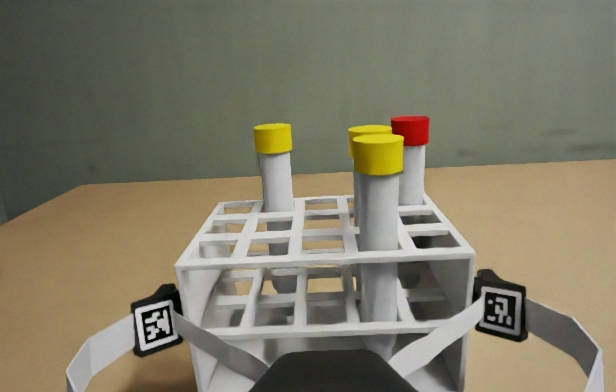

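Call:
{"api": "execute_actions", "payload": {
  "actions": [
    {"r1":{"base":{"translate_m":-0.035},"joints":{"gripper_m":-0.038},"pace":"slow"},"r2":{"base":{"translate_m":-1.35}}}
  ],
  "cameras": []
}}

Call:
{"api": "execute_actions", "payload": {
  "actions": [
    {"r1":{"base":{"strafe_m":0.12},"joints":{"wrist_yaw_rad":-0.55,"arm_m":0.0}},"r2":{"base":{"rotate_rad":-1.57},"pace":"slow"}}
  ],
  "cameras": ["r1_wrist_camera","r2_wrist_camera","r1_head_camera","r2_head_left_camera"]
}}

Scene clock: 101.40 s.
r1.base_odometry: x=+0.891 y=-0.004 heading=-0.249 (m, m, rad; r1's odometry frame)
r1.turned_by_wheels: +0.001 (rad since the last result)
r1.turned_by_imu: +0.002 (rad since the last result)
r1.base_tilt: forward=-0.2 right=-0.1 (deg)
r1.lidar_m: 0.50 0.87 1.53 1.92 2.07 0.78 0.73 1.60 1.16 1.10 1.25 0.44
r1.base_status: done
r1.joint_positions: lift_m=+0.820 arm_m=+0.026 wrist_yaw_rad=-0.390 wrist_pitch_rad=+0.011 wrist_roll_rad=+0.018 gripper_m=-0.037
r1.joint_status: all done
r1.on_its_own: wrist_yaw_rad is at rest, and its effort (-30) is outside its rest range (-13 to +13)
r1.motor_effort: lift_m=+22(22) arm_m=-4(4) wrist_yaw_rad=-30(32) wrist_pitch_rad=-10(10) wrist_roll_rad=+1(0) gripper_m=-23(23) wheel_0=+3(9) wheel_1=+0(1) wheel_2=+5(7) (%)
r1.hand_pose: x=+0.4302 y=-0.1905 z=+0.9948 quat_wxyz=(+0.981, +0.010, +0.004, -0.194) (m; r1's base frame)
r1.wrist_depth_mm: 384 351 315 278 267 960 1025 / 389 347 315 279 267 960 1042 / 387 349 315 283 267 960 1042 / 387 347 315 283 268 946 1025 / 387 349 315 281 267 946 1042 / 387 347 183 208 180 960 1042 / 387 343 320 - 264 960 1042
r2.base_odometry: x=-0.291 y=+0.864 heading=-1.191 (m, m, rad; r2's odometry frame)
r2.turned_by_wheels: +0.000 (rad since the last result)
r2.turned_by_imu: -0.001 (rad since the last result)
r2.base_tilt: forward=+0.5 right=+0.2 (deg)
r2.lidar_m: 0.40 0.94 0.66 0.63 0.67 0.94 1.29 1.33 0.78 0.73 2.02 0.43
r2.base_status: done
r2.joint_positions: lift_m=+0.920 arm_m=+0.003 wrist_yaw_rad=+0.000 wrist_pitch_rad=+0.303 wrist_roll_rad=-0.017 gripper_m=+0.061
r2.joint_status: not commanded
r2.motor_effort: lift_m=+22(23) arm_m=-5(5) wrist_yaw_rad=+0(1) wrist_pitch_rad=-10(9) wrist_roll_rad=-1(0) gripper_m=-26(28) wheel_0=+0(4) wheel_1=+1(4) wheel_2=-2(9) (%)
r2.hand_pose: x=+0.4493 y=-0.0874 z=+1.0117 quat_wxyz=(+0.989, -0.008, +0.151, +0.001) (m; r2's base frame)
r2.wrist_depth_mm: 1078 1618 - - - - - / 1078 1537 - - - - - / 1060 1537 1661 1537 207 1618 1576 / 1042 1499 1708 240 169 1618 1661 / 1042 1499 200 194 174 1661 1661 / 1042 1205 199 211 182 173 1808 / 976 1366 196 218 186 1430 1430
pictures: none
No camera images: the call's "cameras" was empty. Leave "cameras" out to get every camera's image.

Scene clock: 104.27 s.
r1.base_odometry: x=+0.921 y=+0.112 heading=-0.249 (m, m, rad; r1's odometry frame)
r1.turned_by_wheels: +0.000 (rad since the last result)
r1.turned_by_imu: +0.000 (rad since the last result)
r1.base_tilt: forward=-0.2 right=+0.0 (deg)
r1.lidar_m: 0.97 1.04 1.57 1.80 1.91 0.85 0.45 1.67 1.27 1.25 1.35 1.03
r1.base_status: done
r1.joint_positions: lift_m=+0.820 arm_m=+0.001 wrist_yaw_rad=-0.550 wrist_pitch_rad=+0.010 wrist_roll_rad=+0.018 gripper_m=-0.038
r1.joint_status: all done
r1.motor_effort: lift_m=+22(22) arm_m=-5(13) wrist_yaw_rad=+0(80) wrist_pitch_rad=-5(12) wrist_roll_rad=+1(2) gripper_m=-17(25) wheel_0=+2(7) wheel_1=-1(11) wheel_2=+0(12) (%)
r1.hand_pose: x=+0.3721 y=-0.2253 z=+0.9952 quat_wxyz=(+0.962, +0.010, +0.002, -0.272) (m; r1's base frame)
r1.wrist_depth_mm: 707 759 831 931 1042 1205 1160 / 707 768 831 946 1042 1229 1160 / 699 768 842 946 1042 1205 1182 / 699 768 842 917 1042 1229 1182 / 707 768 842 917 1042 1205 1160 / 707 759 182 200 182 1205 1160 / 707 750 842 - 1098 1205 1118
r2.base_odometry: x=-0.291 y=+0.864 heading=-2.760 (m, m, rad; r2's odometry frame)
r2.turned_by_wheels: -1.570 (rad since the last result)
r2.turned_by_imu: -1.576 (rad since the last result)
r2.base_tilt: forward=+0.4 right=+0.2 (deg)
r2.lidar_m: 0.40 2.03 1.85 1.77 0.95 0.67 0.64 0.66 0.92 1.30 1.34 0.41
r2.base_status: done
r2.joint_positions: lift_m=+0.920 arm_m=+0.003 wrist_yaw_rad=+0.000 wrist_pitch_rad=+0.303 wrist_roll_rad=-0.017 gripper_m=+0.061
r2.joint_status: not commanded
r2.motor_effort: lift_m=+22(22) arm_m=-5(5) wrist_yaw_rad=+0(1) wrist_pitch_rad=-10(10) wrist_roll_rad=-1(0) gripper_m=-26(25) wheel_0=+0(6) wheel_1=+1(4) wheel_2=+0(6) (%)
r2.hand_pose: x=+0.4493 y=-0.0874 z=+1.0117 quat_wxyz=(+0.989, -0.008, +0.151, +0.001) (m; r2's base frame)
r2.wrist_depth_mm: 1618 1618 1576 480 1576 1661 1576 / 1708 1661 1661 480 1618 1708 1661 / 1808 1756 1756 496 206 1756 1708 / 1921 1863 1863 241 213 1808 1863 / 1983 1921 200 194 175 1863 1921 / - 1863 198 211 188 173 1808 / 1661 1537 196 219 185 1464 1430
pictures: r1_head_camera, r1_wrist_camera, r2_head_left_camera, r2_wrist_camera
Images, in order (width x height): r1_head_camera 420x560, r1_wrist_camera 616x392, r2_head_left_camera 420x672, r2_wrist_camera 616x392.

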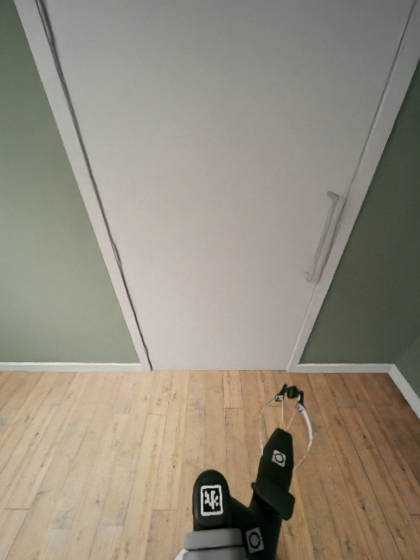

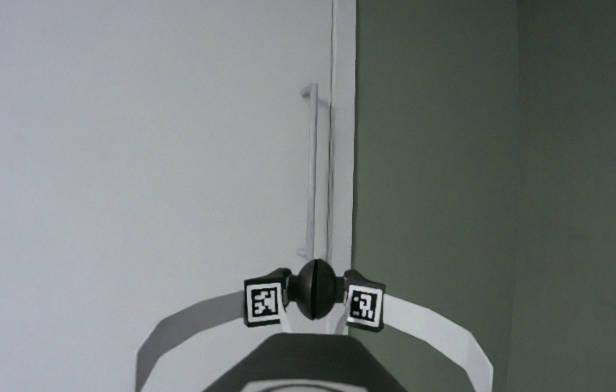

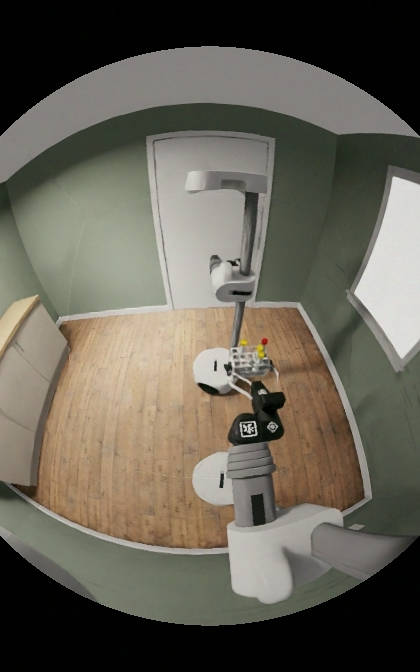

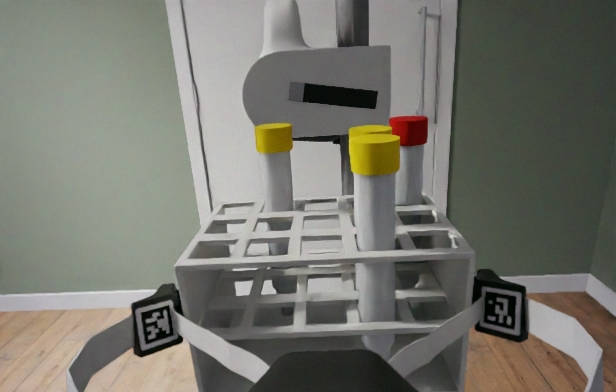

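Call:
{"api": "execute_actions", "payload": {
  "actions": [
    {"r1":{"base":{"strafe_m":-0.441},"joints":{"wrist_yaw_rad":0,"arm_m":0.3,"gripper_m":0.1}},"r2":{"base":{"translate_m":-0.25},"pace":"slow"}}
  ],
  "cameras": []
}}

Call:
{"api": "execute_actions", "payload": {
  "actions": [
    {"r1":{"joints":{"arm_m":0.49}}}
  ],
  "cameras": ["r1_wrist_camera"]
}}

Scene clock: 111.47 s.
r1.base_odometry: x=+0.812 y=-0.316 heading=-0.249 (m, m, rad; r1's odometry frame)
r1.turned_by_wheels: +0.000 (rad since the last result)
r1.turned_by_imu: +0.001 (rad since the last result)
r1.base_tilt: forward=-0.2 right=+0.0 (deg)
r1.lidar_m: 0.91 1.06 1.51 2.23 2.15 0.81 1.58 1.17 0.85 0.80 0.92 0.99
r1.base_status: done
r1.joint_positions: lift_m=+0.820 arm_m=+0.299 wrist_yaw_rad=+0.000 wrist_pitch_rad=+0.009 wrist_roll_rad=+0.018 gripper_m=+0.100
r1.joint_status: all done
r1.motor_effort: lift_m=+21(22) arm_m=+5(6) wrist_yaw_rad=-1(5) wrist_pitch_rad=-8(5) wrist_roll_rad=+2(1) gripper_m=-1(15) wheel_0=-1(8) wheel_1=+0(8) wheel_2=+0(0) (%)
r1.hand_pose: x=+0.7585 y=-0.0874 z=+0.9954 quat_wxyz=(+1.000, +0.009, +0.005, +0.000) (m; r1's base frame)
r1.wrist_depth_mm: 517 496 480 466 449 436 427 / 517 496 480 466 455 436 430 / 508 496 480 469 452 439 430 / 512 500 477 469 455 439 433 / 512 500 484 466 455 442 430 / 512 504 477 462 213 433 430 / 517 500 488 - 439 439 430
r2.base_odometry: x=-0.059 y=+0.957 heading=-2.761 (m, m, rad; r2's odometry frame)
r2.turned_by_wheels: +0.000 (rad since the last result)
r2.turned_by_imu: +0.001 (rad since the last result)
r2.base_tilt: forward=+0.5 right=+0.2 (deg)
r2.lidar_m: 0.40 2.29 1.86 1.62 0.58 0.40 0.38 0.40 0.60 1.31 1.35 0.43
r2.base_status: done
r2.joint_positions: lift_m=+0.920 arm_m=+0.003 wrist_yaw_rad=+0.000 wrist_pitch_rad=+0.303 wrist_roll_rad=-0.017 gripper_m=+0.061
r2.joint_status: not commanded
r2.motor_effort: lift_m=+22(22) arm_m=-5(5) wrist_yaw_rad=+0(1) wrist_pitch_rad=-9(9) wrist_roll_rad=+1(0) gripper_m=-25(27) wheel_0=+0(2) wheel_1=-1(3) wheel_2=+0(5) (%)
r2.hand_pose: x=+0.4493 y=-0.0874 z=+1.0117 quat_wxyz=(+0.989, -0.008, +0.151, +0.001) (m; r2's base frame)
r2.wrist_depth_mm: 1921 1808 1863 1808 1863 1756 778 / 1983 1983 1983 1863 1921 891 759 / - - 1983 - 208 1921 1863 / - - - 242 194 - 1863 / - - 200 195 174 960 1921 / - 1921 199 211 181 173 1808 / 1661 1499 196 218 186 1060 1464
pictures: none
No camera images: the call's "cameras" was empty. Leave "cameras" out to get every camera's image.

Scene clock: 113.13 s.
r1.base_odometry: x=+0.812 y=-0.316 heading=-0.249 (m, m, rad; r1's odometry frame)
r1.turned_by_wheels: +0.000 (rad since the last result)
r1.turned_by_imu: +0.000 (rad since the last result)
r1.base_tilt: forward=-0.2 right=+0.0 (deg)
r1.lidar_m: 0.92 1.03 1.52 2.24 2.17 0.77 1.60 1.18 0.83 0.81 0.92 1.01
r1.base_status: not commanded
r1.joint_positions: lift_m=+0.820 arm_m=+0.489 wrist_yaw_rad=+0.000 wrist_pitch_rad=+0.009 wrist_roll_rad=+0.018 gripper_m=+0.100
r1.joint_status: all done
r1.motor_effort: lift_m=+21(21) arm_m=+5(6) wrist_yaw_rad=-1(1) wrist_pitch_rad=-7(6) wrist_roll_rad=+0(0) gripper_m=-1(2) wheel_0=-1(1) wheel_1=+1(0) wheel_2=+0(1) (%)
r1.hand_pose: x=+0.9484 y=-0.0874 z=+0.9954 quat_wxyz=(+1.000, +0.009, +0.005, +0.000) (m; r1's base frame)
r1.wrist_depth_mm: 301 290 282 274 265 245 - / 300 291 282 273 266 246 250 / 301 291 282 273 266 244 250 / 301 293 283 274 267 246 251 / 301 291 281 276 266 246 253 / 303 293 279 210 215 243 253 / 303 294 285 - 265 244 252
r2.base_odometry: x=-0.059 y=+0.957 heading=-2.761 (m, m, rad; r2's odometry frame)
r2.turned_by_wheels: +0.000 (rad since the last result)
r2.turned_by_imu: +0.000 (rad since the last result)
r2.base_tilt: forward=+0.5 right=+0.2 (deg)
r2.lidar_m: 0.40 2.26 1.85 1.65 0.59 0.40 0.38 0.40 0.56 1.32 1.37 0.40
r2.base_status: not commanded
r2.joint_positions: lift_m=+0.920 arm_m=+0.003 wrist_yaw_rad=+0.000 wrist_pitch_rad=+0.303 wrist_roll_rad=-0.017 gripper_m=+0.061
r2.joint_status: not commanded
r2.motor_effort: lift_m=+22(22) arm_m=-5(5) wrist_yaw_rad=+1(0) wrist_pitch_rad=-8(9) wrist_roll_rad=+1(1) gripper_m=-23(28) wheel_0=+0(0) wheel_1=-1(2) wheel_2=+0(0) (%)
r2.hand_pose: x=+0.4493 y=-0.0874 z=+1.0117 quat_wxyz=(+0.989, -0.008, +0.151, +0.001) (m; r2's base frame)
r2.wrist_depth_mm: 1863 1808 1863 1863 1808 1756 778 / 1921 1921 1921 1921 1921 891 759 / - - - - 207 1983 1808 / - - - 241 194 - 1808 / - - 200 193 175 960 1921 / - 1863 199 211 182 172 1756 / 1618 1499 196 218 186 1060 1464
pictures: r1_wrist_camera
Images, in order (width x height): r1_wrist_camera 616x392.

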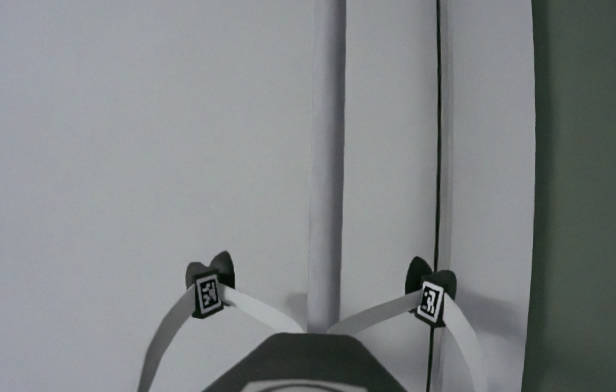

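Call:
{"api": "execute_actions", "payload": {
  "actions": [
    {"r1":{"joints":{"arm_m":0.52,"gripper_m":0.07},"pace":"slow"}}
  ],
  "cameras": []
}}

Call:
{"api": "execute_actions", "payload": {
  "actions": [
    {"r1":{"joints":{"gripper_m":-0.038}}}
  ],
  "cameras": ["r1_wrist_camera"]
}}

Call:
{"api": "execute_actions", "payload": {
  "actions": [
    {"r1":{"joints":{"arm_m":0.40},"base":{"strafe_m":0.02},"pace":"slow"}}
  ],
  "cameras": ["r1_wrist_camera"]
}}

Scene clock: 117.30 s.
r1.base_odometry: x=+0.812 y=-0.315 heading=-0.250 (m, m, rad; r1's odometry frame)
r1.turned_by_wheels: -0.001 (rad since the last result)
r1.turned_by_imu: +0.000 (rad since the last result)
r1.base_tilt: forward=-0.2 right=-0.2 (deg)
r1.lidar_m: 0.94 1.05 1.52 2.23 2.17 0.80 1.62 1.16 0.83 0.82 0.91 1.01
r1.base_status: not commanded
r1.joint_positions: lift_m=+0.820 arm_m=+0.518 wrist_yaw_rad=-0.013 wrist_pitch_rad=+0.009 wrist_roll_rad=+0.018 gripper_m=+0.070
r1.joint_status: all done
r1.on_its_own: wrist_yaw_rad is at rest, and its effort (+38) is outside its rest range (-13 to +13)
r1.motor_effort: lift_m=+21(21) arm_m=+10(11) wrist_yaw_rad=+38(38) wrist_pitch_rad=-7(6) wrist_roll_rad=+1(2) gripper_m=-3(3) wheel_0=-1(1) wheel_1=+0(0) wheel_2=-8(8) (%)
r1.hand_pose: x=+0.9764 y=-0.0912 z=+0.9954 quat_wxyz=(+1.000, +0.009, +0.005, -0.007) (m; r1's base frame)
r1.wrist_depth_mm: 265 259 253 243 240 220 - / 267 259 253 244 240 222 228 / 267 260 253 245 242 220 229 / 267 259 253 245 240 222 229 / 267 263 253 244 242 221 228 / 267 260 206 181 240 220 230 / 268 263 254 - 240 220 -
r2.base_odometry: x=-0.059 y=+0.957 heading=-2.761 (m, m, rad; r2's odometry frame)
r2.turned_by_wheels: +0.000 (rad since the last result)
r2.turned_by_imu: +0.001 (rad since the last result)
r2.base_tilt: forward=+0.5 right=+0.2 (deg)
r2.lidar_m: 0.36 2.29 1.86 1.62 0.59 0.40 0.39 0.41 0.57 1.30 1.40 0.40
r2.base_status: not commanded
r2.joint_positions: lift_m=+0.920 arm_m=+0.003 wrist_yaw_rad=+0.000 wrist_pitch_rad=+0.303 wrist_roll_rad=-0.017 gripper_m=+0.061
r2.joint_status: not commanded
r2.motor_effort: lift_m=+22(22) arm_m=-5(5) wrist_yaw_rad=+0(1) wrist_pitch_rad=-9(9) wrist_roll_rad=+0(0) gripper_m=-25(26) wheel_0=+0(0) wheel_1=-2(2) wheel_2=+0(0) (%)
r2.hand_pose: x=+0.4493 y=-0.0874 z=+1.0117 quat_wxyz=(+0.989, -0.008, +0.151, +0.001) (m; r2's base frame)
r2.wrist_depth_mm: 1863 1808 1863 1808 1863 1756 768 / 1983 1921 1983 1921 1863 891 750 / - - 1983 1983 206 1921 1808 / - - - 241 169 - 1808 / - - 200 194 174 960 1863 / - 1921 199 211 182 173 1756 / 1661 1537 196 218 185 1060 1464
pictures: none
No camera images: the call's "cameras" was empty. Leave "cameras" out to get every camera's image.

Scene clock: 119.07 s.
r1.base_odometry: x=+0.812 y=-0.315 heading=-0.250 (m, m, rad; r1's odometry frame)
r1.turned_by_wheels: +0.001 (rad since the last result)
r1.turned_by_imu: +0.001 (rad since the last result)
r1.base_tilt: forward=-0.2 right=+0.0 (deg)
r1.lidar_m: 0.88 1.01 1.50 2.23 2.18 0.77 1.59 1.15 0.84 0.81 0.91 1.01
r1.base_status: not commanded
r1.joint_positions: lift_m=+0.820 arm_m=+0.519 wrist_yaw_rad=+0.000 wrist_pitch_rad=+0.009 wrist_roll_rad=+0.018 gripper_m=-0.038
r1.joint_status: all done
r1.motor_effort: lift_m=+21(21) arm_m=+5(10) wrist_yaw_rad=+0(49) wrist_pitch_rad=-5(5) wrist_roll_rad=+1(0) gripper_m=-17(15) wheel_0=+0(6) wheel_1=-1(4) wheel_2=-1(12) (%)
r1.hand_pose: x=+0.9784 y=-0.0875 z=+0.9954 quat_wxyz=(+1.000, +0.009, +0.005, +0.000) (m; r1's base frame)
r1.wrist_depth_mm: 266 258 251 244 236 216 - / 267 259 252 243 237 216 212 / 267 259 251 182 237 216 212 / 267 259 251 241 238 216 213 / 267 260 251 242 238 217 213 / 268 260 183 183 181 216 213 / 268 260 253 - 236 215 -
r2.base_odometry: x=-0.059 y=+0.957 heading=-2.761 (m, m, rad; r2's odometry frame)
r2.turned_by_wheels: +0.000 (rad since the last result)
r2.turned_by_imu: +0.000 (rad since the last result)
r2.base_tilt: forward=+0.5 right=+0.1 (deg)
r2.lidar_m: 0.41 2.27 1.87 1.64 0.59 0.40 0.40 0.41 0.58 1.31 1.37 0.44
r2.base_status: not commanded
r2.joint_positions: lift_m=+0.920 arm_m=+0.003 wrist_yaw_rad=+0.000 wrist_pitch_rad=+0.303 wrist_roll_rad=-0.017 gripper_m=+0.061
r2.joint_status: not commanded
r2.motor_effort: lift_m=+22(22) arm_m=-5(5) wrist_yaw_rad=+0(1) wrist_pitch_rad=-10(9) wrist_roll_rad=-2(2) gripper_m=-26(26) wheel_0=+0(0) wheel_1=-2(2) wheel_2=+0(0) (%)
r2.hand_pose: x=+0.4493 y=-0.0874 z=+1.0117 quat_wxyz=(+0.989, -0.008, +0.151, +0.001) (m; r2's base frame)
r2.wrist_depth_mm: 1863 1863 1863 1863 1863 1756 788 / 1983 1983 1983 1921 1863 891 759 / - - 1983 - 207 1983 1863 / - - - 242 169 - 1863 / - - 200 194 174 960 1921 / - 1921 199 211 182 172 1808 / 1708 1537 195 219 185 1060 1464
pictures: r1_wrist_camera
Images, in order (width x height): r1_wrist_camera 616x392.

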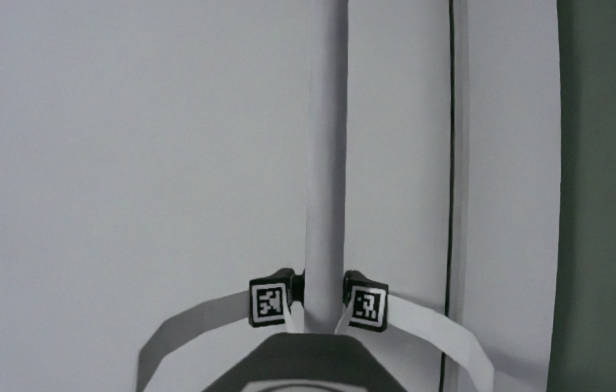

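Scene clock: 121.53 s.
r1.base_odometry: x=+0.817 y=-0.296 heading=-0.249 (m, m, rad; r1's odometry frame)
r1.turned_by_wheels: +0.000 (rad since the last result)
r1.turned_by_imu: +0.000 (rad since the last result)
r1.base_tilt: forward=-0.2 right=-0.1 (deg)
r1.lidar_m: 0.78 0.98 1.47 2.22 2.11 0.81 1.60 1.18 0.86 0.84 0.94 1.00
r1.base_status: done
r1.joint_positions: lift_m=+0.820 arm_m=+0.401 wrist_yaw_rad=+0.003 wrist_pitch_rad=+0.009 wrist_roll_rad=+0.018 gripper_m=-0.038
r1.joint_status: all done
r1.motor_effort: lift_m=+21(21) arm_m=-7(10) wrist_yaw_rad=-10(23) wrist_pitch_rad=-6(7) wrist_roll_rad=+0(2) gripper_m=-17(20) wheel_0=-1(13) wheel_1=+0(3) wheel_2=+1(6) (%)
r1.hand_pose: x=+0.8608 y=-0.0866 z=+0.9954 quat_wxyz=(+1.000, +0.009, +0.005, +0.001) (m; r1's base frame)
r1.wrist_depth_mm: 309 289 268 251 238 327 334 / 309 287 267 253 239 330 334 / 307 287 267 253 237 329 332 / 307 287 267 252 237 330 338 / 307 289 268 247 238 330 334 / 310 287 181 185 182 334 334 / 309 290 270 - 236 330 336
r2.base_odometry: x=-0.059 y=+0.957 heading=-2.761 (m, m, rad; r2's odometry frame)
r2.turned_by_wheels: +0.000 (rad since the last result)
r2.turned_by_imu: +0.000 (rad since the last result)
r2.base_tilt: forward=+0.5 right=+0.2 (deg)
r2.lidar_m: 0.41 2.28 1.85 1.64 0.58 0.40 0.38 0.41 0.58 1.30 1.38 0.41
r2.base_status: not commanded
r2.joint_positions: lift_m=+0.920 arm_m=+0.003 wrist_yaw_rad=+0.000 wrist_pitch_rad=+0.303 wrist_roll_rad=-0.017 gripper_m=+0.061
r2.joint_status: not commanded
r2.motor_effort: lift_m=+22(22) arm_m=-5(5) wrist_yaw_rad=+0(0) wrist_pitch_rad=-10(9) wrist_roll_rad=+0(2) gripper_m=-26(27) wheel_0=+0(0) wheel_1=-2(1) wheel_2=+0(0) (%)
r2.hand_pose: x=+0.4493 y=-0.0874 z=+1.0117 quat_wxyz=(+0.989, -0.008, +0.151, +0.001) (m; r2's base frame)
r2.wrist_depth_mm: 1863 1808 1808 1756 1756 1756 1255 / 1983 1921 1983 1863 1808 831 831 / - - 1983 1921 208 1921 1808 / - - - 241 169 - 1921 / - - 199 195 174 946 - / - 1863 199 212 182 173 1808 / 1661 1576 196 219 186 1078 1430
pictures: r1_wrist_camera
Images, in order (width x height): r1_wrist_camera 616x392.

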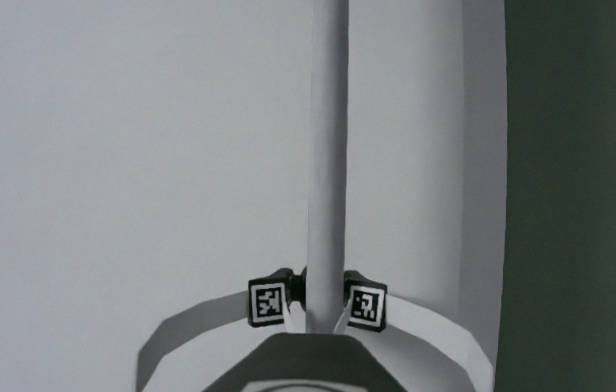

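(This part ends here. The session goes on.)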